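## Task

Remove the masking tape roll from the middle drawer of the slim three-drawer cabinet and set it on the desk. At the end, all drawers in the room must be fully closed, every cabinet must remain roughly where it was, and the robot must not have toppled or be left leaning (either fails the task). Anything that stays in place only because the robot is holding it does not count.

## Robot and tools

Robot: a Hello Robot Stretch 4. It has an omni-wheel base, a lift that travels up a mast, one arm that telescopes forward, a three-joint wrist and a two-finger gripper. It stands about 1.6 m tall, and its base rim lies within 0.23 m of the base origin. The cameras are head_camera, head_left_camera, head_right_camera and wrist_camera, all mounted on the robot. Loose objects may occasionally get nudged by something else.

Frames: the base frame sits on the floor under the base centre, with x forward, y left and z up. hand_pose is a point between the open fingertips, given in the base frame. With all wrist joints at zero its axes line up with the base frame. The printed value may not match the true position. The odometry frame is the base frame as it was when the scene began.

execute_actions(actions, cameras): actions is a list holding exactly one action, or an empty list to just fetch state and images. An action contains "base", "joints" or both, and may add "pace" and "contact_limits". Alternatively it contains only "end_of_arm". The motions in one action start together and may finish at different moments. No action runs longer than 15 s.
- base: exactly one relative command, measured from where the base last reported itself. translate_m drives straight, metres, forward positive, -2 to 2. strafe_m slides sideways, metres, left positive, -2 to 2. rotate_rad turns in place, radians, counter-clockwise seen from above is positive, -3.2 to 3.2.
- joints: an object keyed by joint name, each value an absolute target (not an offset). lift_m 0 to 1.2 m. arm_m 0 to 0.55 m extension. wrist_yaw_rad -1.134 to 4.276 (0 points forward, positive turns left, 3.14 is folded back, and above 3.4 the arm may block it). wrist_pitch_rad -1.117 to 4.259 (0 level, 1.57 pointing down). wrist_roll_rad -1.117 to 4.259 (0 keeps both fingers level; positive turns clockwise when seen from behind the gripper). gripper_m -0.038 to 0.141, the fingertip gap in metres; negative values press the tips together. Done tolerances: lift and arm ±0.004, yaw and roll ±0.02, pitch ±0.05, gripper ±0.004. A joint target outside its range is clamped and the result reports it; any other bad value or unknown key rejects the whole call and nothing moves.
- pace: "slow", "default", "fast" or "max". Base speed is 0.1/0.3/0.4/0.6 m/s and turning 1/2/3/4 rad/s respectively; with the lift above 0.2 these are reduced, down to 0.3 m/s and 1 rad/s at lift 1.2.
- contact_limits: only {"arm_m": value}, 0 (most gentle) to 0.75 (most forceful), default 0.5; the arm halts on contact above that force.
- end_of_arm: "enable_torque" restarts any wrist or gripper motor that shut itself off.
- cameras: a list of names or "all"; omitted or null gives every camera, [] gives none.
Any joint or base you leave out of an action may still be driving toward an earlier target without that showing in the status. A good first step is lift_m 0.4 with wrist_yaw_rad 0 together, to unfold the wrist.

wait(seconds): 0 to 10 s; commands nothing new and returns the same state and images. zoom_image(camera, region): enlarges [x0, y0, x1, y1] pixels (origin top-left, at most 504 by 504) from that camera's latest full image. finished_scene(scene): ends the current scene permanently once the last command has been held, and reports success; the next scene's task comes in its result.

Result lines: base_status and joint_status describe how each motion ended. "done" for the base means the wheels turned the commanded amount, even if slipping. "off_target": stopped short and possibly still pushing. "contact_stop_at_<key>": hit something; that part goes slack (a slack lift may sink under load, slack wheels may roll on). "limit_stop_at_tilt": leaning over 6 degrees; lift, arm and wheels go slack and ignore commands until the lean eases. "limit_stop_at_own_body": about to hit itself, often when the gripper is pitched up (below -0.2) and rolled (below -0.4 or above 4); you can still move away from the body. "torque_fault": a wrist or gripper motor maxed out and went limp; send enable_torque. After a stop, the old target is dropped. If a call reports a stop, the remaining calls in that reply are skipped. on_its_own lists what happened uncommanded; "held at" gives a held target, not the actual position. lidar_m: 12 distances in metres from the base origin, 30-degree sectors starting straight ahead and going counter-clockwise (4th left, 7th behind, 10th right); "-" means nothing seen or closer than 0.25 m; it sees from about 0.15 m up to robot height, may miss glass, thin legs and things behind. wrist_depth_mm: a 7 by 7 grid of median depths, 100 to 2000 mm, from the top-left, with "-" for unknown; the robot's own parts appear. base_odometry is wheel-based, heading -3.142 to 3.142 positive left; if turned_by_wheels and turned_by_imu differ by over about 0.1 rad, expect a collision or slip. base_tilt in degrees, forward and right positive, carrying a fixed bias up to about 1.5. motor_effort is percent of maximum, positive toward higher joint values, with the peak of the last action in brackets; for wheel_0..2 positive turns the base right. Effort outside its rest range suggests pushing or carrying.

Gripping: command a gap smaller than the object; a tighter value squeezes harder and pulls the object in, opening pushes it out. Neither the gripper reading nor "done" proves a grasp; a firm grasp shows as a clear gripper effort change. If the tips catch on a surface, raise the lift.

Avoid: dropping items, slamming drawers, hard hits or shoving; driving or turning with over 1 kg held and arm_m above 0.2, especially fast; strong pulls with the gripper high or a high contact limit, which can tip the robot; holding over about 2 kg with a level gripper.

Each tool is called after "Request:" in YAML: its name, and indented under it one key for each argument.

## Session

Request:
execute_actions:
  actions: []

Scene clock: 0.00 s.
base_odometry: x=+0.000 y=+0.000 heading=+0.000 (m, m, rad; odometry frame)
turned_by_wheels: +0.000 (rad since the last result)
turned_by_imu: +0.000 (rad since the last result)
base_tilt: forward=+0.1 right=-0.3 (deg)
lidar_m: 2.17 1.32 1.28 2.08 1.82 1.81 2.07 1.92 1.51 1.53 2.18 2.19
base_status: not commanded
joint_positions: lift_m=+0.271 arm_m=+0.001 wrist_yaw_rad=+3.033 wrist_pitch_rad=+0.008 wrist_roll_rad=-0.017 gripper_m=+0.057
joint_status: not commanded
motor_effort: lift_m=+19 arm_m=+0 wrist_yaw_rad=-1 wrist_pitch_rad=-7 wrist_roll_rad=+0 gripper_m=-2 wheel_0=+0 wheel_1=+0 wheel_2=+0 (%)
hand_pose: x=-0.1058 y=+0.1183 z=+0.4468 quat_wxyz=(+0.054, -0.005, -0.008, +0.998) (m; base frame)
wrist_depth_mm: 138 142 - - - 1756 1537 / 108 141 - - 1983 1756 1576 / 113 141 - - - 1756 1537 / 136 169 - - 1921 1708 1537 / 1863 - - - 1983 1756 1537 / 1661 1708 191 1808 204 1661 1537 / 1118 1025 1138 137 1118 1229 1255
pictures: head_camera, head_left_camera, head_right_camera, wrist_camera
Images, in order (width x height): head_camera 420x560, head_left_camera 420x672, head_right_camera 420x672, wrist_camera 616x392.

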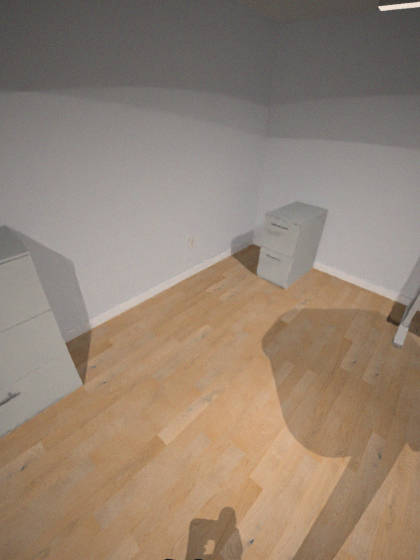

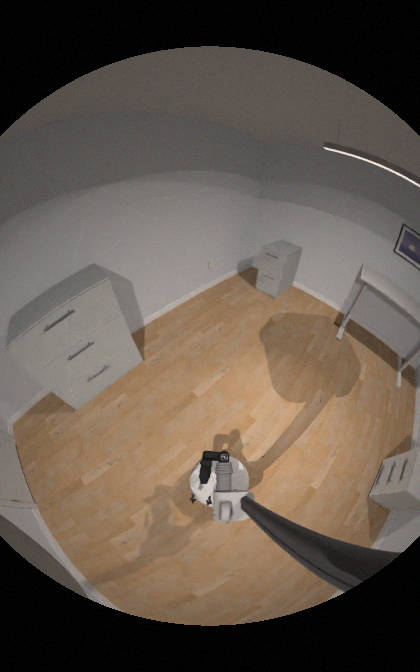

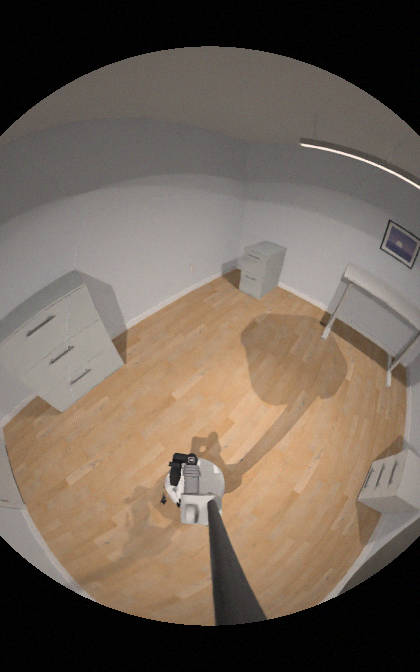

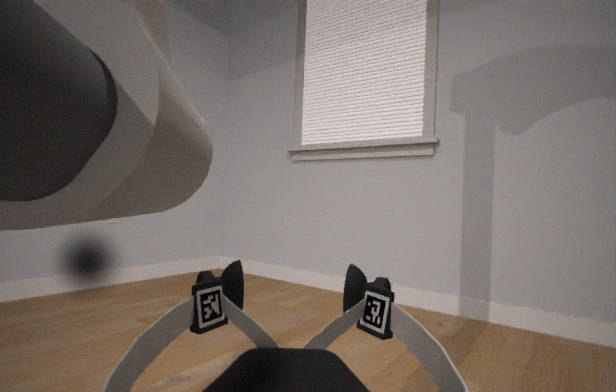

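Request:
execute_actions:
  actions:
    - {"base":{"rotate_rad":-1.5},"joints":{"lift_m":0.4,"wrist_yaw_rad":0}}

Scene clock: 7.50 s.
base_odometry: x=+0.000 y=+0.000 heading=-1.500 (m, m, rad; odometry frame)
turned_by_wheels: -1.500 (rad since the last result)
turned_by_imu: -1.471 (rad since the last result)
base_tilt: forward=+0.1 right=-0.3 (deg)
lidar_m: 1.60 2.18 2.45 2.07 1.32 1.29 2.05 1.80 1.81 2.12 1.92 1.48
base_status: done
joint_positions: lift_m=+0.400 arm_m=+0.001 wrist_yaw_rad=+0.000 wrist_pitch_rad=+0.008 wrist_roll_rad=-0.017 gripper_m=+0.057
joint_status: all done
motor_effort: lift_m=+21(22) arm_m=-1(0) wrist_yaw_rad=-1(7) wrist_pitch_rad=-6(6) wrist_roll_rad=+0(1) gripper_m=-3(5) wheel_0=+1(5) wheel_1=+0(5) wheel_2=+0(8) (%)
hand_pose: x=+0.4600 y=-0.0873 z=+0.5756 quat_wxyz=(+1.000, -0.009, +0.004, +0.000) (m; base frame)
wrist_depth_mm: - - - - - 1756 1464 / - - - - - 1708 1464 / - - - - - 1756 1499 / - - - - - 1708 1464 / - - - - 1430 1336 1430 / 1983 - 191 - 204 1281 1430 / 1336 1281 1397 138 1308 1281 1397
pictures: head_camera, head_left_camera, head_right_camera, wrist_camera
Images, in order (width x height): head_camera 420x560, head_left_camera 420x672, head_right_camera 420x672, wrist_camera 616x392.

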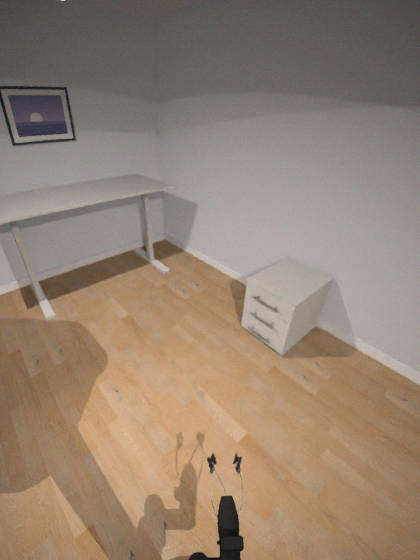

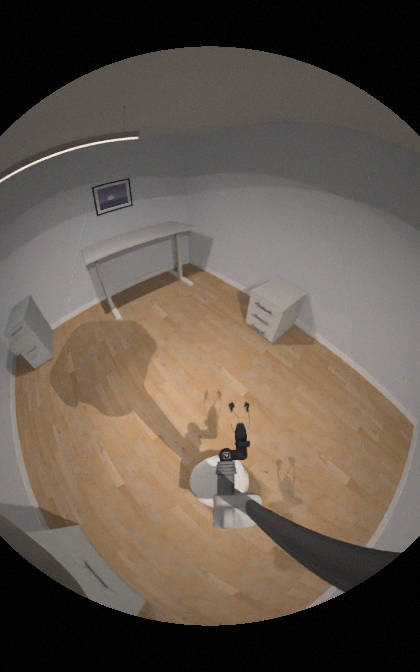

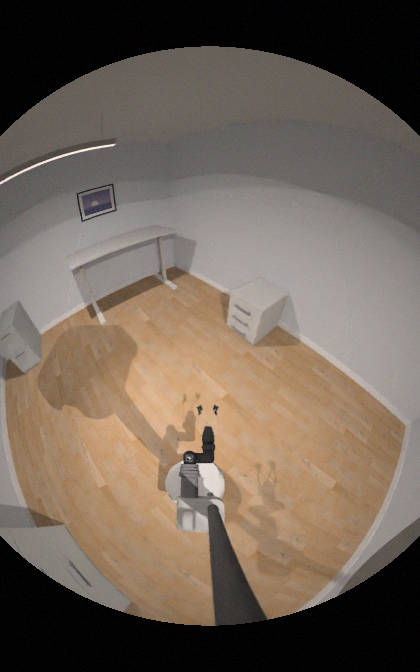

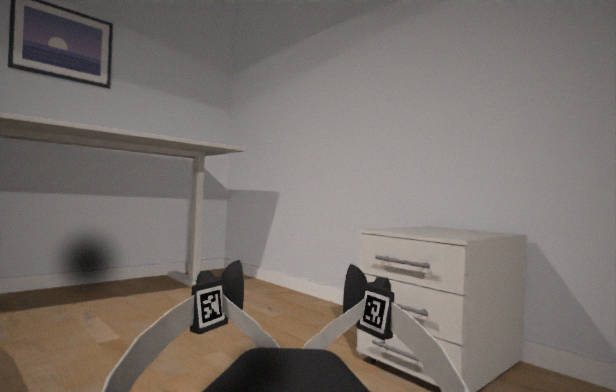

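Request:
execute_actions:
  actions:
    - {"base":{"rotate_rad":-0.75}}

Request:
execute_actions:
  actions:
    - {"base":{"strafe_m":0.8}}

Scene clock: 22.33 s.
base_odometry: x=+0.000 y=+0.000 heading=-2.250 (m, m, rad; odometry frame)
turned_by_wheels: -0.750 (rad since the last result)
turned_by_imu: -0.736 (rad since the last result)
base_tilt: forward=+0.1 right=-0.3 (deg)
lidar_m: 1.78 1.51 2.22 2.18 2.42 1.36 1.31 1.41 1.82 1.79 1.89 1.97
base_status: done
joint_positions: lift_m=+0.400 arm_m=+0.001 wrist_yaw_rad=+0.000 wrist_pitch_rad=+0.008 wrist_roll_rad=-0.017 gripper_m=+0.057
joint_status: not commanded
motor_effort: lift_m=+21(21) arm_m=+0(0) wrist_yaw_rad=+1(1) wrist_pitch_rad=-6(7) wrist_roll_rad=-1(1) gripper_m=-3(3) wheel_0=+1(5) wheel_1=+1(5) wheel_2=+0(6) (%)
hand_pose: x=+0.4599 y=-0.0875 z=+0.5757 quat_wxyz=(+1.000, -0.009, +0.004, +0.000) (m; base frame)
wrist_depth_mm: 1808 1808 1808 1808 1708 1708 1708 / 1921 1808 1808 1708 1708 1756 1708 / 1808 1863 1808 1756 1708 1661 1708 / 1863 1808 1756 1756 1756 1708 1661 / 1229 1308 1808 1756 1708 1708 1661 / 1229 1229 191 1708 204 1708 1661 / 1229 1205 1397 137 1397 1537 1537
pictures: head_camera, head_left_camera, head_right_camera, wrist_camera
Images, in order (width x height): head_camera 420x560, head_left_camera 420x672, head_right_camera 420x672, wrist_camera 616x392.

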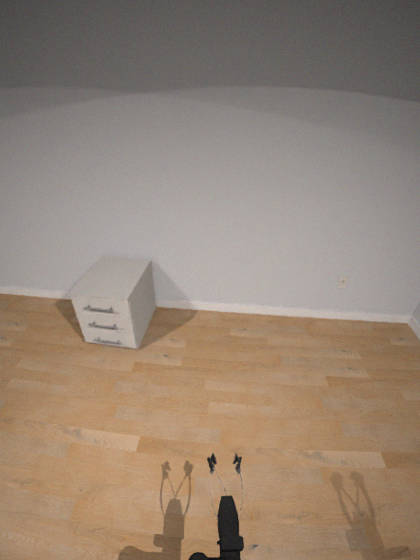

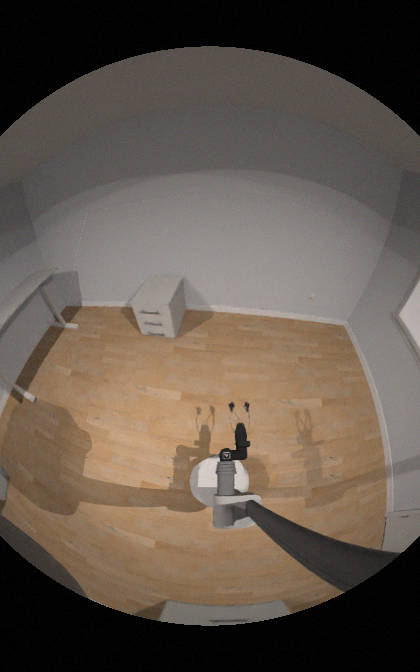

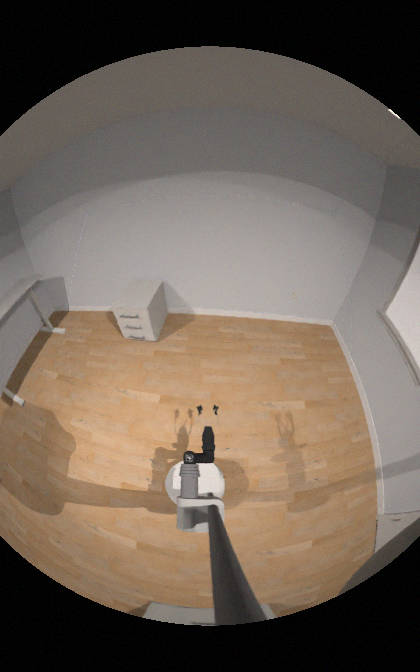

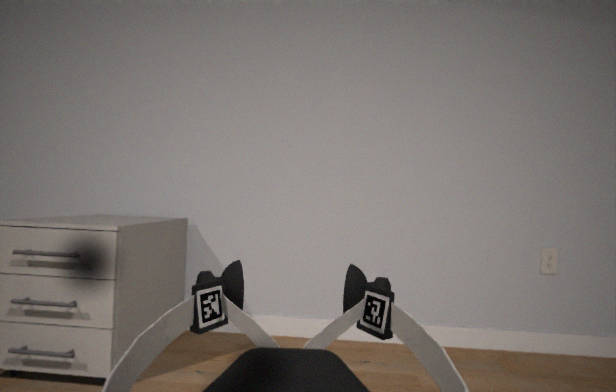

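Scene clock: 26.33 s.
base_odometry: x=+0.623 y=-0.502 heading=-2.250 (m, m, rad; odometry frame)
turned_by_wheels: +0.000 (rad since the last result)
turned_by_imu: -0.004 (rad since the last result)
base_tilt: forward=+0.1 right=-0.3 (deg)
lidar_m: 1.39 1.82 1.41 1.37 1.70 1.78 1.66 1.38 2.64 2.58 2.63 2.03
base_status: done
joint_positions: lift_m=+0.400 arm_m=+0.001 wrist_yaw_rad=+0.000 wrist_pitch_rad=+0.008 wrist_roll_rad=-0.017 gripper_m=+0.057
joint_status: not commanded
motor_effort: lift_m=+20(21) arm_m=+0(0) wrist_yaw_rad=+0(1) wrist_pitch_rad=-7(7) wrist_roll_rad=+0(0) gripper_m=-2(4) wheel_0=+1(4) wheel_1=+1(8) wheel_2=+1(4) (%)
hand_pose: x=+0.4599 y=-0.0874 z=+0.5757 quat_wxyz=(+1.000, -0.009, +0.004, +0.000) (m; base frame)
wrist_depth_mm: 1921 1983 1863 1808 1808 1708 1756 / 1983 1863 1808 1808 1808 1756 1756 / 1921 1863 1808 1863 1808 1756 1756 / 1921 1921 1808 1808 1808 1808 1756 / 1921 1921 1863 1255 1808 1756 1708 / 1921 1863 191 1229 204 1756 1756 / 1366 1281 1430 138 1336 1499 1537
pictures: head_camera, head_left_camera, head_right_camera, wrist_camera
Images, in order (width x height): head_camera 420x560, head_left_camera 420x672, head_right_camera 420x672, wrist_camera 616x392.

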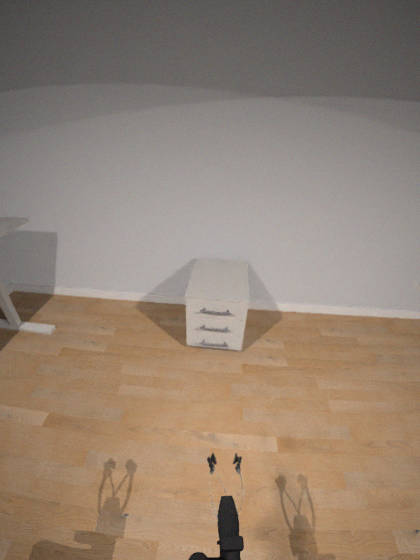

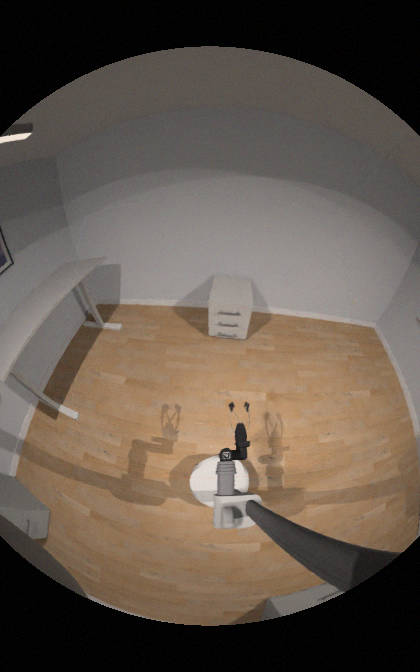

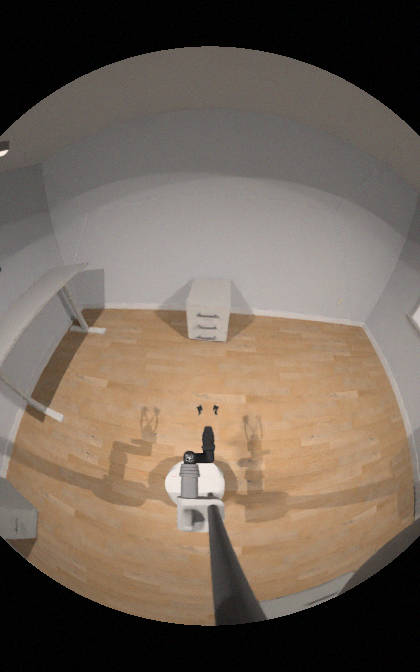

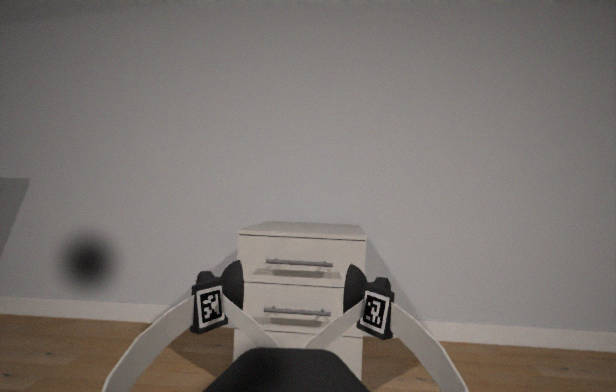

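Request:
execute_actions:
  actions:
    - {"base":{"rotate_rad":-0.07},"joints":{"lift_m":0.12,"wrist_roll_rad":1.57,"gripper_m":0.08}}
  cameras: []

Request:
execute_actions:
  actions:
    - {"base":{"translate_m":0.6}}
  cameras: ["head_camera","wrist_camera"]

Scene clock: 40.70 s.
base_odometry: x=+0.623 y=-0.502 heading=-2.320 (m, m, rad; odometry frame)
turned_by_wheels: -0.070 (rad since the last result)
turned_by_imu: -0.070 (rad since the last result)
base_tilt: forward=+0.1 right=-0.3 (deg)
lidar_m: 1.40 1.94 1.42 1.37 1.70 1.82 1.76 1.37 1.80 2.60 2.70 2.07
base_status: done
joint_positions: lift_m=+0.120 arm_m=+0.001 wrist_yaw_rad=+0.000 wrist_pitch_rad=+0.008 wrist_roll_rad=+1.569 gripper_m=+0.080
joint_status: all done
motor_effort: lift_m=+17(17) arm_m=+0(0) wrist_yaw_rad=+0(1) wrist_pitch_rad=-7(6) wrist_roll_rad=+1(0) gripper_m=-1(5) wheel_0=-1(2) wheel_1=+0(7) wheel_2=-1(2) (%)
hand_pose: x=+0.4599 y=-0.0874 z=+0.2960 quat_wxyz=(+0.708, +0.707, +0.003, -0.003) (m; base frame)
wrist_depth_mm: 1756 1808 1808 1808 1138 597 421 / 1708 1808 1756 1808 1138 591 418 / 1808 1863 1808 1808 1138 591 421 / 1756 1808 1756 1229 1098 585 415 / 1808 1756 1229 1229 1098 574 413 / 1756 1808 199 1255 201 574 413 / 1756 1808 1863 142 1060 535 413
pictures: none
No camera images: the call's "cameras" was empty. Leave "cameras" out to get every camera's image.

Scene clock: 44.17 s.
base_odometry: x=+0.214 y=-0.942 heading=-2.320 (m, m, rad; odometry frame)
turned_by_wheels: +0.000 (rad since the last result)
turned_by_imu: -0.001 (rad since the last result)
base_tilt: forward=+0.1 right=-0.3 (deg)
lidar_m: 0.78 1.45 1.39 1.36 1.45 2.08 2.08 1.93 2.72 2.57 1.97 1.46
base_status: done
joint_positions: lift_m=+0.120 arm_m=+0.001 wrist_yaw_rad=+0.000 wrist_pitch_rad=+0.008 wrist_roll_rad=+1.569 gripper_m=+0.080
joint_status: not commanded
motor_effort: lift_m=+17(17) arm_m=+0(0) wrist_yaw_rad=-1(1) wrist_pitch_rad=-7(7) wrist_roll_rad=+1(0) gripper_m=-3(1) wheel_0=-1(5) wheel_1=+0(2) wheel_2=+0(9) (%)
hand_pose: x=+0.4599 y=-0.0874 z=+0.2960 quat_wxyz=(+0.708, +0.707, +0.003, -0.003) (m; base frame)
wrist_depth_mm: 1138 1182 1182 1205 1160 591 424 / 1182 1182 1182 1205 1138 591 418 / 1182 1160 1182 1205 1098 591 418 / 1160 1205 609 615 621 580 415 / 1182 1205 609 615 621 580 415 / 1182 1182 198 621 200 580 413 / 1205 615 615 142 627 530 410
pictures: head_camera, wrist_camera
Images, in order (width x height): head_camera 420x560, wrist_camera 616x392.

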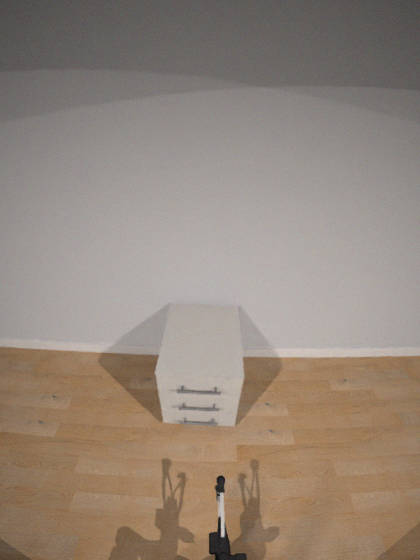

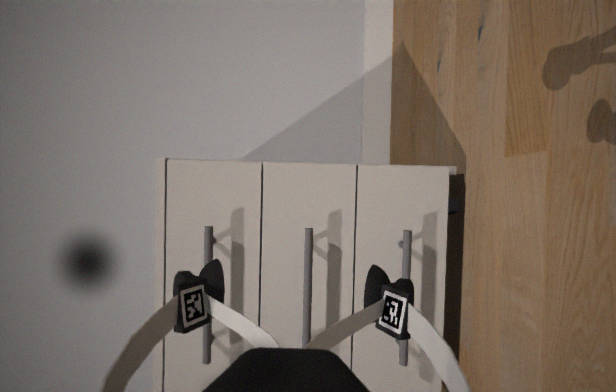

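Request:
execute_actions:
  actions:
    - {"base":{"strafe_m":0.11},"joints":{"lift_m":0.105,"arm_m":0.15}}
  cameras: ["head_camera","wrist_camera"]

Scene clock: 57.30 s.
base_odometry: x=+0.295 y=-1.017 heading=-2.320 (m, m, rad; odometry frame)
turned_by_wheels: +0.000 (rad since the last result)
turned_by_imu: -0.001 (rad since the last result)
base_tilt: forward=+0.1 right=-0.3 (deg)
lidar_m: 0.80 1.47 1.29 1.25 1.33 1.98 2.35 1.98 2.82 2.68 1.96 0.86
base_status: done
joint_positions: lift_m=+0.105 arm_m=+0.149 wrist_yaw_rad=+0.000 wrist_pitch_rad=+0.008 wrist_roll_rad=+1.570 gripper_m=+0.080
joint_status: all done
motor_effort: lift_m=+17(15) arm_m=+5(6) wrist_yaw_rad=-1(0) wrist_pitch_rad=-5(7) wrist_roll_rad=+2(1) gripper_m=-4(4) wheel_0=+1(8) wheel_1=-1(8) wheel_2=+0(1) (%)
hand_pose: x=+0.6085 y=-0.0874 z=+0.2810 quat_wxyz=(+0.708, +0.707, +0.003, -0.003) (m; base frame)
wrist_depth_mm: 1025 1042 1060 1025 1025 564 399 / 1025 455 459 466 466 469 399 / 1008 459 459 462 469 477 394 / 1025 459 462 466 469 473 394 / 1008 459 466 469 469 477 392 / 1025 466 199 469 201 480 387 / 1025 469 466 142 477 480 387
pictures: head_camera, wrist_camera
Images, in order (width x height): head_camera 420x560, wrist_camera 616x392.

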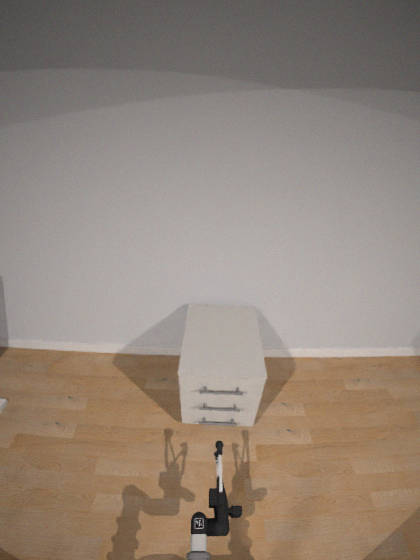

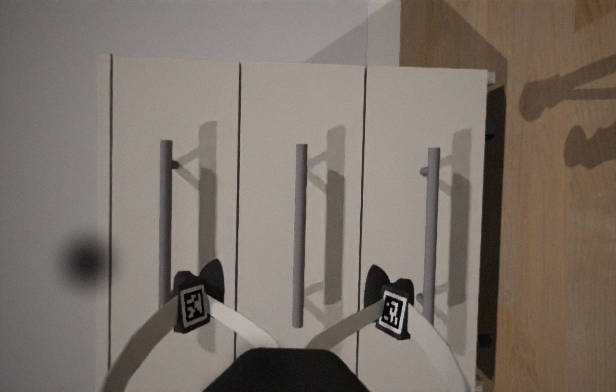

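Request:
execute_actions:
  actions:
    - {"joints":{"lift_m":0.10,"arm_m":0.30},"contact_limits":{"arm_m":0.15}}
  cameras: ["head_camera","wrist_camera"]

Scene clock: 65.57 s.
base_odometry: x=+0.295 y=-1.017 heading=-2.320 (m, m, rad; odometry frame)
turned_by_wheels: +0.000 (rad since the last result)
turned_by_imu: -0.001 (rad since the last result)
base_tilt: forward=+0.1 right=-0.3 (deg)
lidar_m: 0.80 1.47 1.28 1.25 1.30 2.00 2.35 1.97 2.81 2.68 1.97 0.86
base_status: not commanded
joint_positions: lift_m=+0.100 arm_m=+0.299 wrist_yaw_rad=+0.000 wrist_pitch_rad=+0.008 wrist_roll_rad=+1.570 gripper_m=+0.080
joint_status: all done
motor_effort: lift_m=+16(20) arm_m=+6(6) wrist_yaw_rad=-2(2) wrist_pitch_rad=-7(6) wrist_roll_rad=+0(0) gripper_m=-2(2) wheel_0=+0(1) wheel_1=-1(0) wheel_2=+0(0) (%)
contact_limits: arm_m 0.15
hand_pose: x=+0.7584 y=-0.0874 z=+0.2760 quat_wxyz=(+0.708, +0.707, +0.003, -0.003) (m; base frame)
wrist_depth_mm: 303 306 307 310 312 315 319 / 304 304 309 312 312 315 319 / 306 307 310 312 314 317 320 / 307 309 312 315 319 319 322 / 309 312 314 315 319 322 324 / 310 312 199 319 201 320 347 / 312 314 315 142 322 322 347
pictures: head_camera, wrist_camera
Images, in order (width x height): head_camera 420x560, wrist_camera 616x392.

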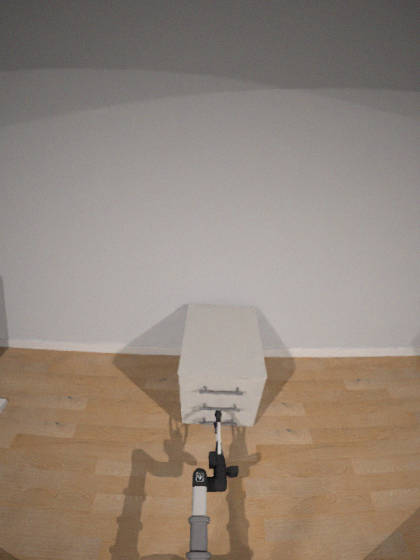

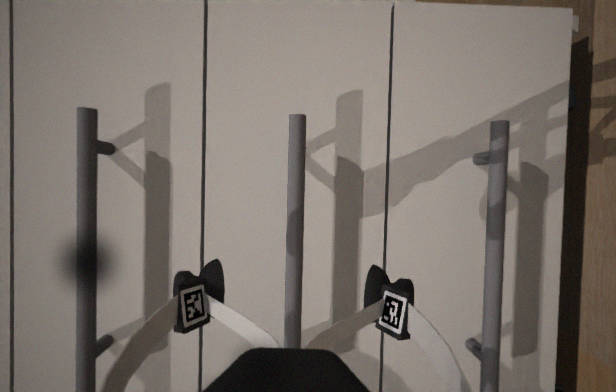

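Request:
execute_actions:
  actions:
    - {"joints":{"arm_m":0.36},"contact_limits":{"arm_m":0.1},"pace":"slow"}
  cameras: ["wrist_camera"]

Scene clock: 73.40 s.
base_odometry: x=+0.295 y=-1.017 heading=-2.320 (m, m, rad; odometry frame)
turned_by_wheels: +0.000 (rad since the last result)
turned_by_imu: -0.001 (rad since the last result)
base_tilt: forward=+0.1 right=-0.3 (deg)
lidar_m: 0.80 1.47 1.30 1.23 1.33 2.00 2.36 1.97 2.82 2.67 1.98 0.87
base_status: not commanded
joint_positions: lift_m=+0.100 arm_m=+0.359 wrist_yaw_rad=+0.000 wrist_pitch_rad=+0.008 wrist_roll_rad=+1.570 gripper_m=+0.080
joint_status: all done
motor_effort: lift_m=+17(16) arm_m=+6(6) wrist_yaw_rad=+0(1) wrist_pitch_rad=-7(7) wrist_roll_rad=+0(1) gripper_m=-2(3) wheel_0=+1(0) wheel_1=+0(0) wheel_2=+0(0) (%)
contact_limits: arm_m 0.1
hand_pose: x=+0.8184 y=-0.0874 z=+0.2760 quat_wxyz=(+0.708, +0.707, +0.003, -0.003) (m; base frame)
wrist_depth_mm: 245 246 248 250 253 254 256 / 246 246 250 251 254 256 257 / 246 249 251 253 255 256 257 / 247 250 253 254 256 258 258 / 249 251 254 254 258 260 260 / 249 252 198 256 201 262 263 / 252 253 255 142 259 262 264
pictures: wrist_camera
Images, in order (width x height): wrist_camera 616x392.

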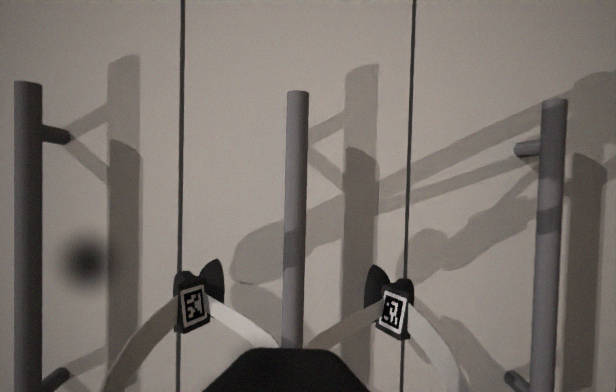

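Request:
execute_actions:
  actions:
    - {"joints":{"gripper_m":-0.01}}
  cameras: ["wrist_camera"]

Scene clock: 78.57 s.
base_odometry: x=+0.295 y=-1.017 heading=-2.320 (m, m, rad; odometry frame)
turned_by_wheels: +0.000 (rad since the last result)
turned_by_imu: -0.001 (rad since the last result)
base_tilt: forward=+0.2 right=-0.3 (deg)
lidar_m: 0.80 1.48 1.30 1.25 1.32 2.01 2.36 1.97 2.83 2.67 1.98 0.87
base_status: not commanded
joint_positions: lift_m=+0.100 arm_m=+0.359 wrist_yaw_rad=+0.001 wrist_pitch_rad=+0.008 wrist_roll_rad=+1.570 gripper_m=-0.010
joint_status: all done
motor_effort: lift_m=+16(16) arm_m=+4(6) wrist_yaw_rad=-3(4) wrist_pitch_rad=-6(7) wrist_roll_rad=+1(1) gripper_m=-14(13) wheel_0=+0(0) wheel_1=+0(1) wheel_2=+0(0) (%)
hand_pose: x=+0.8188 y=-0.0871 z=+0.2760 quat_wxyz=(+0.708, +0.707, +0.003, -0.003) (m; base frame)
wrist_depth_mm: 243 245 245 246 248 253 255 / 246 247 246 247 249 255 255 / 246 248 246 248 251 255 257 / 248 250 248 250 252 257 259 / 249 251 250 252 253 259 259 / 250 251 184 206 254 260 262 / 251 252 251 182 256 262 263
pictures: wrist_camera
Images, in order (width x height): wrist_camera 616x392.

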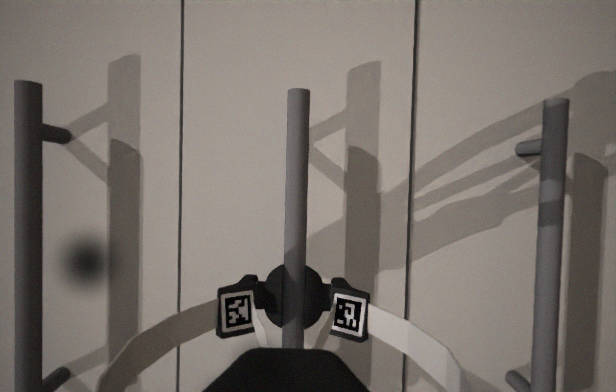

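Gripped; the drawer moved slightly. Pull with arm.

Request:
execute_actions:
  actions:
    - {"joints":{"arm_m":0.05},"pace":"slow"}
  cameras: ["head_camera","wrist_camera"]

Scene clock: 88.07 s.
base_odometry: x=+0.295 y=-1.017 heading=-2.319 (m, m, rad; odometry frame)
turned_by_wheels: +0.001 (rad since the last result)
turned_by_imu: +0.000 (rad since the last result)
base_tilt: forward=+0.1 right=-0.3 (deg)
lidar_m: 0.51 1.45 1.30 1.25 1.32 2.00 2.36 1.98 2.83 2.67 1.98 0.53
base_status: not commanded
joint_positions: lift_m=+0.100 arm_m=+0.051 wrist_yaw_rad=+0.014 wrist_pitch_rad=+0.009 wrist_roll_rad=+1.570 gripper_m=-0.010
joint_status: all done
on_its_own: wrist_yaw_rad is at rest, and its effort (-40) is outside its rest range (-13 to +13)
motor_effort: lift_m=+17(17) arm_m=-6(8) wrist_yaw_rad=-40(42) wrist_pitch_rad=-8(8) wrist_roll_rad=+1(1) gripper_m=-14(15) wheel_0=+7(7) wheel_1=+3(2) wheel_2=+5(5) (%)
hand_pose: x=+0.5116 y=-0.0834 z=+0.2759 quat_wxyz=(+0.708, +0.707, +0.008, +0.002) (m; base frame)
wrist_depth_mm: 1098 1098 239 242 243 554 392 / 1118 1118 242 243 246 544 389 / 1118 554 244 246 249 544 387 / 1118 559 247 248 251 544 384 / 1118 559 249 251 253 535 387 / 1138 569 184 205 253 535 382 / 1138 1138 252 179 256 473 379
pictures: head_camera, wrist_camera
Images, in order (width x height): head_camera 420x560, wrist_camera 616x392.

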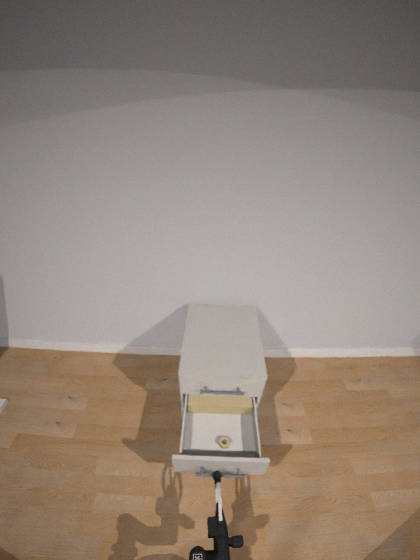

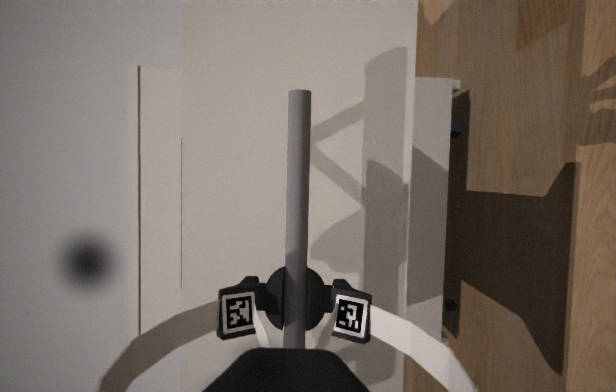

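Request:
execute_actions:
  actions:
    - {"joints":{"gripper_m":0.08}}
  cameras: []

Request:
execute_actions:
  actions:
    - {"base":{"translate_m":-0.05},"joints":{"arm_m":0.0}}
  cameras: []

Request:
execute_actions:
  actions:
    - {"joints":{"lift_m":0.6,"wrist_roll_rad":0,"wrist_pitch_rad":1.57}}
  cameras: ["head_camera","wrist_camera"]

Scene clock: 96.63 s.
base_odometry: x=+0.295 y=-1.017 heading=-2.320 (m, m, rad; odometry frame)
turned_by_wheels: -0.001 (rad since the last result)
turned_by_imu: -0.002 (rad since the last result)
base_tilt: forward=+0.1 right=-0.3 (deg)
lidar_m: 0.53 1.47 1.28 1.25 1.33 2.01 2.35 1.98 2.82 2.67 1.98 0.54
base_status: not commanded
joint_positions: lift_m=+0.100 arm_m=+0.051 wrist_yaw_rad=+0.000 wrist_pitch_rad=+0.009 wrist_roll_rad=+1.570 gripper_m=+0.080
joint_status: all done
motor_effort: lift_m=+16(16) arm_m=-5(5) wrist_yaw_rad=-1(40) wrist_pitch_rad=-6(8) wrist_roll_rad=+0(0) gripper_m=-2(14) wheel_0=+1(7) wheel_1=+1(2) wheel_2=+0(5) (%)
hand_pose: x=+0.5103 y=-0.0873 z=+0.2759 quat_wxyz=(+0.708, +0.707, +0.003, -0.003) (m; base frame)
wrist_depth_mm: 1118 1138 248 249 252 554 394 / 1118 1138 249 250 253 549 389 / 1118 559 249 252 255 549 389 / 1118 559 252 252 255 544 387 / 1118 559 253 254 255 539 384 / 1118 564 200 255 201 525 382 / 1138 1138 254 143 259 496 382
pictures: none
No camera images: the call's "cameras" was empty. Leave "cameras" out to get every camera's image.

Scene clock: 97.80 s.
base_odometry: x=+0.329 y=-0.980 heading=-2.320 (m, m, rad; odometry frame)
turned_by_wheels: +0.000 (rad since the last result)
turned_by_imu: +0.000 (rad since the last result)
base_tilt: forward=+0.1 right=-0.3 (deg)
lidar_m: 0.54 1.52 1.30 1.26 1.30 1.96 2.31 1.94 2.80 2.68 2.03 0.56
base_status: done
joint_positions: lift_m=+0.100 arm_m=+0.001 wrist_yaw_rad=+0.000 wrist_pitch_rad=+0.009 wrist_roll_rad=+1.570 gripper_m=+0.080
joint_status: all done
motor_effort: lift_m=+16(16) arm_m=-6(6) wrist_yaw_rad=-1(1) wrist_pitch_rad=-8(7) wrist_roll_rad=+1(0) gripper_m=-2(4) wheel_0=+0(2) wheel_1=-1(5) wheel_2=-2(6) (%)
hand_pose: x=+0.4608 y=-0.0874 z=+0.2759 quat_wxyz=(+0.708, +0.707, +0.003, -0.003) (m; base frame)
wrist_depth_mm: 1205 1229 1229 1255 960 554 392 / 1205 1229 347 351 831 549 392 / 1205 1229 349 353 668 549 389 / 1205 1229 353 353 668 544 387 / 1229 1205 353 355 676 539 387 / 1229 1255 199 355 200 535 384 / 1229 1229 1229 142 798 496 382
pictures: none
No camera images: the call's "cameras" was empty. Leave "cameras" out to get every camera's image.

Scene clock: 99.13 s.
base_odometry: x=+0.329 y=-0.980 heading=-2.320 (m, m, rad; odometry frame)
turned_by_wheels: +0.000 (rad since the last result)
turned_by_imu: +0.000 (rad since the last result)
base_tilt: forward=+0.1 right=-0.3 (deg)
lidar_m: 0.55 1.50 1.30 1.25 1.33 1.96 2.30 1.92 2.80 2.70 2.04 0.57
base_status: not commanded
joint_positions: lift_m=+0.243 arm_m=+0.001 wrist_yaw_rad=+0.000 wrist_pitch_rad=+1.396 wrist_roll_rad=+0.184 gripper_m=+0.080
joint_status: lift_m limit_stop_at_own_body (moved +0.143 of +0.500); wrist_pitch_rad limit_stop_at_own_body (moved +1.387 of +1.561); wrist_roll_rad limit_stop_at_own_body (moved -1.385 of -1.570)
on_its_own: wrist_pitch_rad is held at +1.396, not at your +1.570, since a limit_stop_at_own_body; wrist_roll_rad is held at +0.184, not at your +0.000, since a limit_stop_at_own_body; lift_m is slack since a limit_stop_at_own_body (your +0.600 is given up); arm_m is slack since a limit_stop_at_own_body
motor_effort: lift_m=+19(23) arm_m=+0(5) wrist_yaw_rad=+1(1) wrist_pitch_rad=-1(4) wrist_roll_rad=-1(7) gripper_m=-2(4) wheel_0=-1(1) wheel_1=+0(0) wheel_2=-1(2) (%)
hand_pose: x=+0.2224 y=-0.0874 z=+0.1369 quat_wxyz=(+0.763, +0.071, +0.640, -0.059) (m; base frame)
wrist_depth_mm: 410 413 413 413 413 415 410 / 404 402 399 402 399 399 397 / 389 387 389 389 387 387 384 / 377 375 377 375 377 375 377 / 368 368 366 364 366 362 366 / 355 355 195 355 203 357 355 / 347 168 175 142 343 343 343
pictures: head_camera, wrist_camera
Images, in order (width x height): head_camera 420x560, wrist_camera 616x392.

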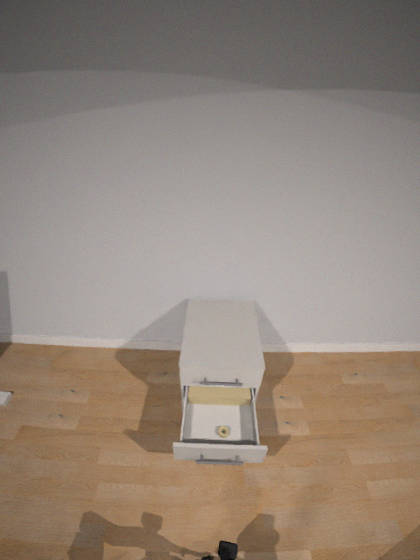

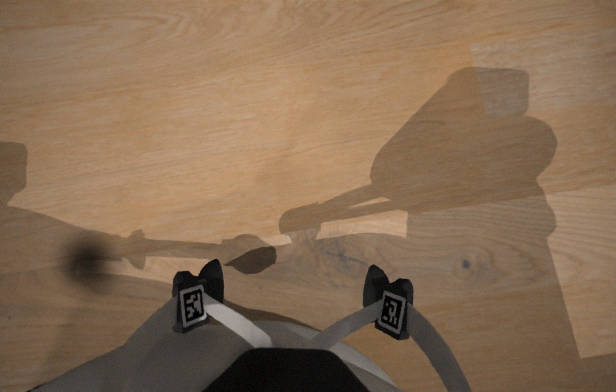

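Request:
execute_actions:
  actions:
    - {"base":{"translate_m":0.15},"joints":{"lift_m":0.65,"arm_m":0.3}}
  cameras: []

Request:
execute_actions:
  actions:
    - {"joints":{"wrist_roll_rad":0,"wrist_pitch_rad":1.57}}
  cameras: ["head_camera","wrist_camera"]

Scene clock: 114.40 s.
base_odometry: x=+0.227 y=-1.090 heading=-2.320 (m, m, rad; odometry frame)
turned_by_wheels: +0.000 (rad since the last result)
turned_by_imu: -0.001 (rad since the last result)
base_tilt: forward=+0.1 right=-0.3 (deg)
lidar_m: 0.71 1.37 1.29 1.25 1.31 2.06 2.43 2.08 2.82 2.66 1.83 0.78
base_status: done
joint_positions: lift_m=+0.650 arm_m=+0.299 wrist_yaw_rad=+0.000 wrist_pitch_rad=+1.397 wrist_roll_rad=+0.184 gripper_m=+0.080
joint_status: all done
on_its_own: wrist_pitch_rad is held at +1.396, not at your +1.570, since a limit_stop_at_own_body; wrist_roll_rad is held at +0.184, not at your +0.000, since a limit_stop_at_own_body
motor_effort: lift_m=+21(26) arm_m=+5(12) wrist_yaw_rad=+0(7) wrist_pitch_rad=-1(71) wrist_roll_rad=+1(10) gripper_m=-4(3) wheel_0=+0(4) wheel_1=+1(5) wheel_2=+2(5) (%)
hand_pose: x=+0.5200 y=-0.0874 z=+0.5439 quat_wxyz=(+0.763, +0.070, +0.640, -0.059) (m; base frame)
wrist_depth_mm: 303 315 329 342 357 413 866 / 842 399 392 415 473 854 842 / 820 820 585 597 809 809 809 / 798 798 788 809 788 798 778 / 778 768 778 768 778 778 778 / 750 759 195 759 202 750 750 / 732 732 732 142 732 732 732
pictures: none
No camera images: the call's "cameras" was empty. Leave "cameras" out to get every camera's image.

Scene clock: 115.03 s.
base_odometry: x=+0.227 y=-1.090 heading=-2.320 (m, m, rad; odometry frame)
turned_by_wheels: +0.000 (rad since the last result)
turned_by_imu: +0.000 (rad since the last result)
base_tilt: forward=+0.1 right=-0.3 (deg)
lidar_m: 0.69 1.36 1.30 1.25 1.31 2.06 2.44 2.08 2.82 2.67 1.84 0.74
base_status: not commanded
joint_positions: lift_m=+0.650 arm_m=+0.299 wrist_yaw_rad=+0.000 wrist_pitch_rad=+1.570 wrist_roll_rad=+0.001 gripper_m=+0.080
joint_status: all done
motor_effort: lift_m=+21(21) arm_m=+5(5) wrist_yaw_rad=-1(1) wrist_pitch_rad=+1(4) wrist_roll_rad=-2(8) gripper_m=-3(2) wheel_0=+0(0) wheel_1=+0(1) wheel_2=+2(2) (%)
hand_pose: x=+0.4703 y=-0.0874 z=+0.5395 quat_wxyz=(+0.708, +0.000, +0.707, +0.000) (m; base frame)
wrist_depth_mm: 768 768 488 477 462 480 798 / 768 759 778 647 668 788 798 / 768 768 759 768 778 788 798 / 759 759 759 778 778 778 788 / 759 750 768 778 768 788 788 / 759 759 195 778 203 788 778 / 759 759 759 142 778 768 788
pictures: head_camera, wrist_camera
Images, in order (width x height): head_camera 420x560, wrist_camera 616x392.

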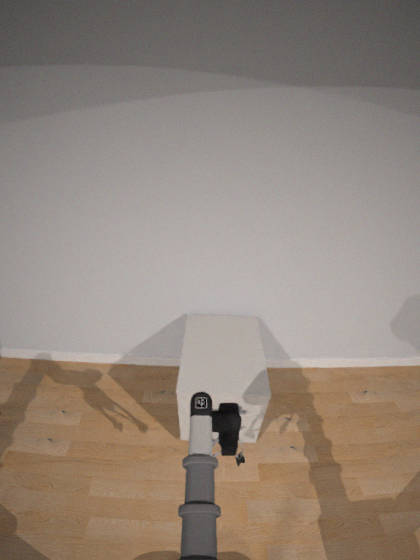

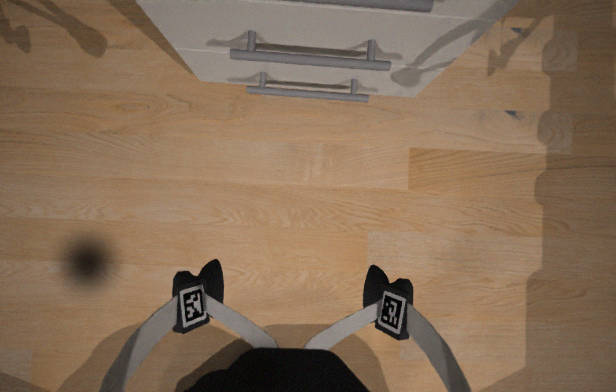

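Request:
execute_actions:
  actions:
    - {"base":{"rotate_rad":-0.025},"joints":{"lift_m":0.5,"arm_m":0.1,"wrist_roll_rad":1.57,"wrist_pitch_rad":0}}
  cameras: []

Request:
execute_actions:
  actions:
    - {"joints":{"lift_m":0.1}}
  cameras: ["wrist_camera"]

Scene clock: 132.93 s.
base_odometry: x=+0.227 y=-1.090 heading=-2.345 (m, m, rad; odometry frame)
turned_by_wheels: -0.025 (rad since the last result)
turned_by_imu: -0.026 (rad since the last result)
base_tilt: forward=+0.1 right=-0.3 (deg)
lidar_m: 0.71 1.36 1.30 1.25 1.31 2.08 2.45 2.07 2.82 2.68 1.89 0.75
base_status: done
joint_positions: lift_m=+0.500 arm_m=+0.101 wrist_yaw_rad=+0.000 wrist_pitch_rad=+0.003 wrist_roll_rad=+1.569 gripper_m=+0.080
joint_status: all done
motor_effort: lift_m=+16(19) arm_m=-5(6) wrist_yaw_rad=+1(2) wrist_pitch_rad=-8(12) wrist_roll_rad=+2(3) gripper_m=-2(4) wheel_0=-1(2) wheel_1=-1(4) wheel_2=-1(7) (%)
hand_pose: x=+0.5603 y=-0.0874 z=+0.6777 quat_wxyz=(+0.708, +0.707, +0.001, -0.001) (m; base frame)
wrist_depth_mm: 976 991 991 1008 1008 1025 946 / 976 976 1008 1008 991 424 427 / 976 976 991 991 591 424 427 / 991 976 991 991 580 421 427 / 960 976 976 976 574 424 427 / 960 960 199 991 201 424 427 / 960 976 976 142 559 424 427
pictures: none
No camera images: the call's "cameras" was empty. Leave "cameras" out to get every camera's image.

Scene clock: 135.53 s.
base_odometry: x=+0.227 y=-1.090 heading=-2.345 (m, m, rad; odometry frame)
turned_by_wheels: +0.000 (rad since the last result)
turned_by_imu: -0.001 (rad since the last result)
base_tilt: forward=+0.1 right=-0.3 (deg)
lidar_m: 0.70 1.34 1.30 1.25 1.32 2.06 2.46 2.09 2.84 2.67 1.87 0.77
base_status: not commanded
joint_positions: lift_m=+0.100 arm_m=+0.101 wrist_yaw_rad=+0.000 wrist_pitch_rad=+0.002 wrist_roll_rad=+1.569 gripper_m=+0.080
joint_status: all done
motor_effort: lift_m=+16(17) arm_m=-5(5) wrist_yaw_rad=-1(1) wrist_pitch_rad=-7(7) wrist_roll_rad=+0(1) gripper_m=-2(3) wheel_0=-1(1) wheel_1=-1(1) wheel_2=-1(1) (%)
hand_pose: x=+0.5603 y=-0.0874 z=+0.2777 quat_wxyz=(+0.708, +0.707, +0.001, -0.001) (m; base frame)
wrist_depth_mm: 976 976 1008 1008 991 559 394 / 976 413 415 421 421 424 394 / 976 413 415 415 424 424 392 / 976 413 418 418 421 424 389 / 991 413 415 418 424 424 387 / 976 415 199 421 200 427 387 / 960 415 418 142 424 427 384
pictures: wrist_camera
Images, in order (width x height): wrist_camera 616x392.

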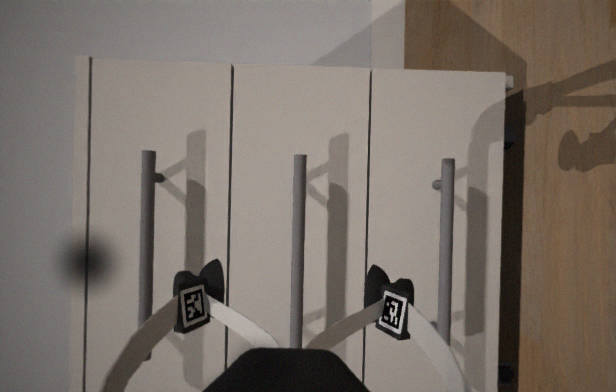

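Request:
execute_actions:
  actions:
    - {"joints":{"arm_m":0.265},"contact_limits":{"arm_m":0.1}}
  cameras: []

Request:
execute_actions:
  actions:
    - {"joints":{"gripper_m":-0.01}}
  cameras: ["wrist_camera"]

Request:
execute_actions:
  actions:
    - {"joints":{"arm_m":0.0},"pace":"slow"}
  cameras: ["head_camera"]

Scene clock: 143.47 s.
base_odometry: x=+0.227 y=-1.090 heading=-2.345 (m, m, rad; odometry frame)
turned_by_wheels: +0.000 (rad since the last result)
turned_by_imu: -0.001 (rad since the last result)
base_tilt: forward=+0.1 right=-0.3 (deg)
lidar_m: 0.70 1.35 1.30 1.23 1.32 2.06 2.45 2.07 2.85 2.68 1.91 0.77
base_status: not commanded
joint_positions: lift_m=+0.100 arm_m=+0.264 wrist_yaw_rad=+0.000 wrist_pitch_rad=+0.002 wrist_roll_rad=+1.570 gripper_m=+0.080
joint_status: all done
motor_effort: lift_m=+17(16) arm_m=+5(6) wrist_yaw_rad=-2(0) wrist_pitch_rad=-7(8) wrist_roll_rad=+2(0) gripper_m=-2(3) wheel_0=-1(1) wheel_1=-1(1) wheel_2=-1(1) (%)
contact_limits: arm_m 0.1
hand_pose: x=+0.7235 y=-0.0874 z=+0.2778 quat_wxyz=(+0.708, +0.707, +0.001, -0.001) (m; base frame)
wrist_depth_mm: 248 249 251 252 254 255 258 / 248 250 251 253 254 257 258 / 248 250 251 252 254 257 257 / 248 251 252 253 255 257 257 / 248 250 252 253 256 257 258 / 249 250 199 253 202 257 259 / 249 251 253 143 255 257 258
pictures: none
No camera images: the call's "cameras" was empty. Leave "cameras" out to get every camera's image.

Scene clock: 145.13 s.
base_odometry: x=+0.227 y=-1.090 heading=-2.345 (m, m, rad; odometry frame)
turned_by_wheels: +0.000 (rad since the last result)
turned_by_imu: +0.000 (rad since the last result)
base_tilt: forward=+0.1 right=-0.3 (deg)
lidar_m: 0.71 1.35 1.32 1.24 1.31 2.07 2.45 2.08 2.84 2.68 1.88 0.76
base_status: not commanded
joint_positions: lift_m=+0.100 arm_m=+0.264 wrist_yaw_rad=+0.001 wrist_pitch_rad=+0.003 wrist_roll_rad=+1.570 gripper_m=-0.010
joint_status: all done
motor_effort: lift_m=+17(17) arm_m=+4(5) wrist_yaw_rad=-3(4) wrist_pitch_rad=-10(10) wrist_roll_rad=+2(0) gripper_m=-14(13) wheel_0=-1(1) wheel_1=-1(1) wheel_2=+0(1) (%)
hand_pose: x=+0.7238 y=-0.0871 z=+0.2775 quat_wxyz=(+0.708, +0.707, +0.001, -0.001) (m; base frame)
wrist_depth_mm: 247 248 246 249 249 256 258 / 247 249 248 249 252 256 257 / 247 249 248 250 252 256 257 / 247 248 248 249 252 256 258 / 249 250 248 250 251 257 257 / 248 250 184 205 252 257 258 / 248 249 249 178 252 256 259
pictures: wrist_camera
Images, in order (width x height): wrist_camera 616x392.

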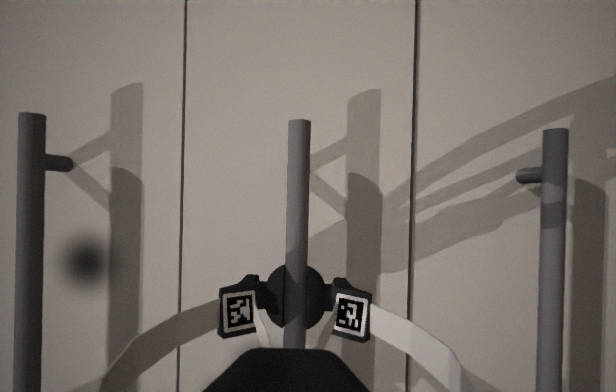

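Scene clock: 149.07 s.
base_odometry: x=+0.227 y=-1.090 heading=-2.344 (m, m, rad; odometry frame)
turned_by_wheels: +0.000 (rad since the last result)
turned_by_imu: +0.000 (rad since the last result)
base_tilt: forward=+0.2 right=-0.3 (deg)
lidar_m: 0.45 1.35 1.30 1.25 1.31 2.07 2.45 2.07 2.83 2.68 1.87 0.47
base_status: not commanded
joint_positions: lift_m=+0.100 arm_m=+0.002 wrist_yaw_rad=+0.005 wrist_pitch_rad=+0.005 wrist_roll_rad=+1.570 gripper_m=-0.010
joint_status: all done
on_its_own: wrist_yaw_rad is at rest, and its effort (-14) is outside its rest range (-13 to +13)
motor_effort: lift_m=+17(17) arm_m=-5(8) wrist_yaw_rad=-14(15) wrist_pitch_rad=-13(14) wrist_roll_rad=+1(2) gripper_m=-14(15) wheel_0=+0(1) wheel_1=+0(1) wheel_2=+0(1) (%)
hand_pose: x=+0.4613 y=-0.0861 z=+0.2771 quat_wxyz=(+0.708, +0.707, +0.003, +0.000) (m; base frame)
wrist_depth_mm: 1060 1078 246 248 249 559 394 / 1060 1098 246 247 250 525 389 / 1060 512 246 247 251 525 389 / 1078 512 247 249 251 525 387 / 1078 512 248 249 252 525 387 / 1078 512 184 208 251 530 384 / 1060 517 249 138 251 496 382
pictures: head_camera
Images, in order (width x height): head_camera 420x560.

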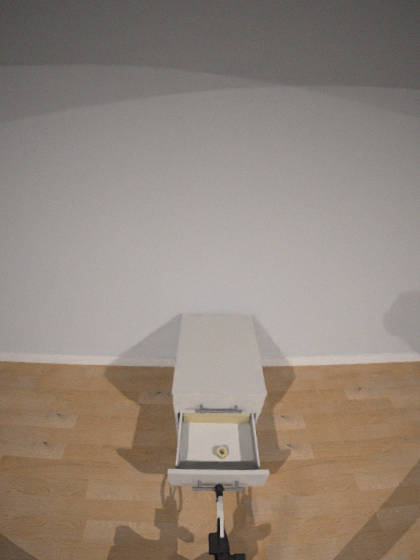

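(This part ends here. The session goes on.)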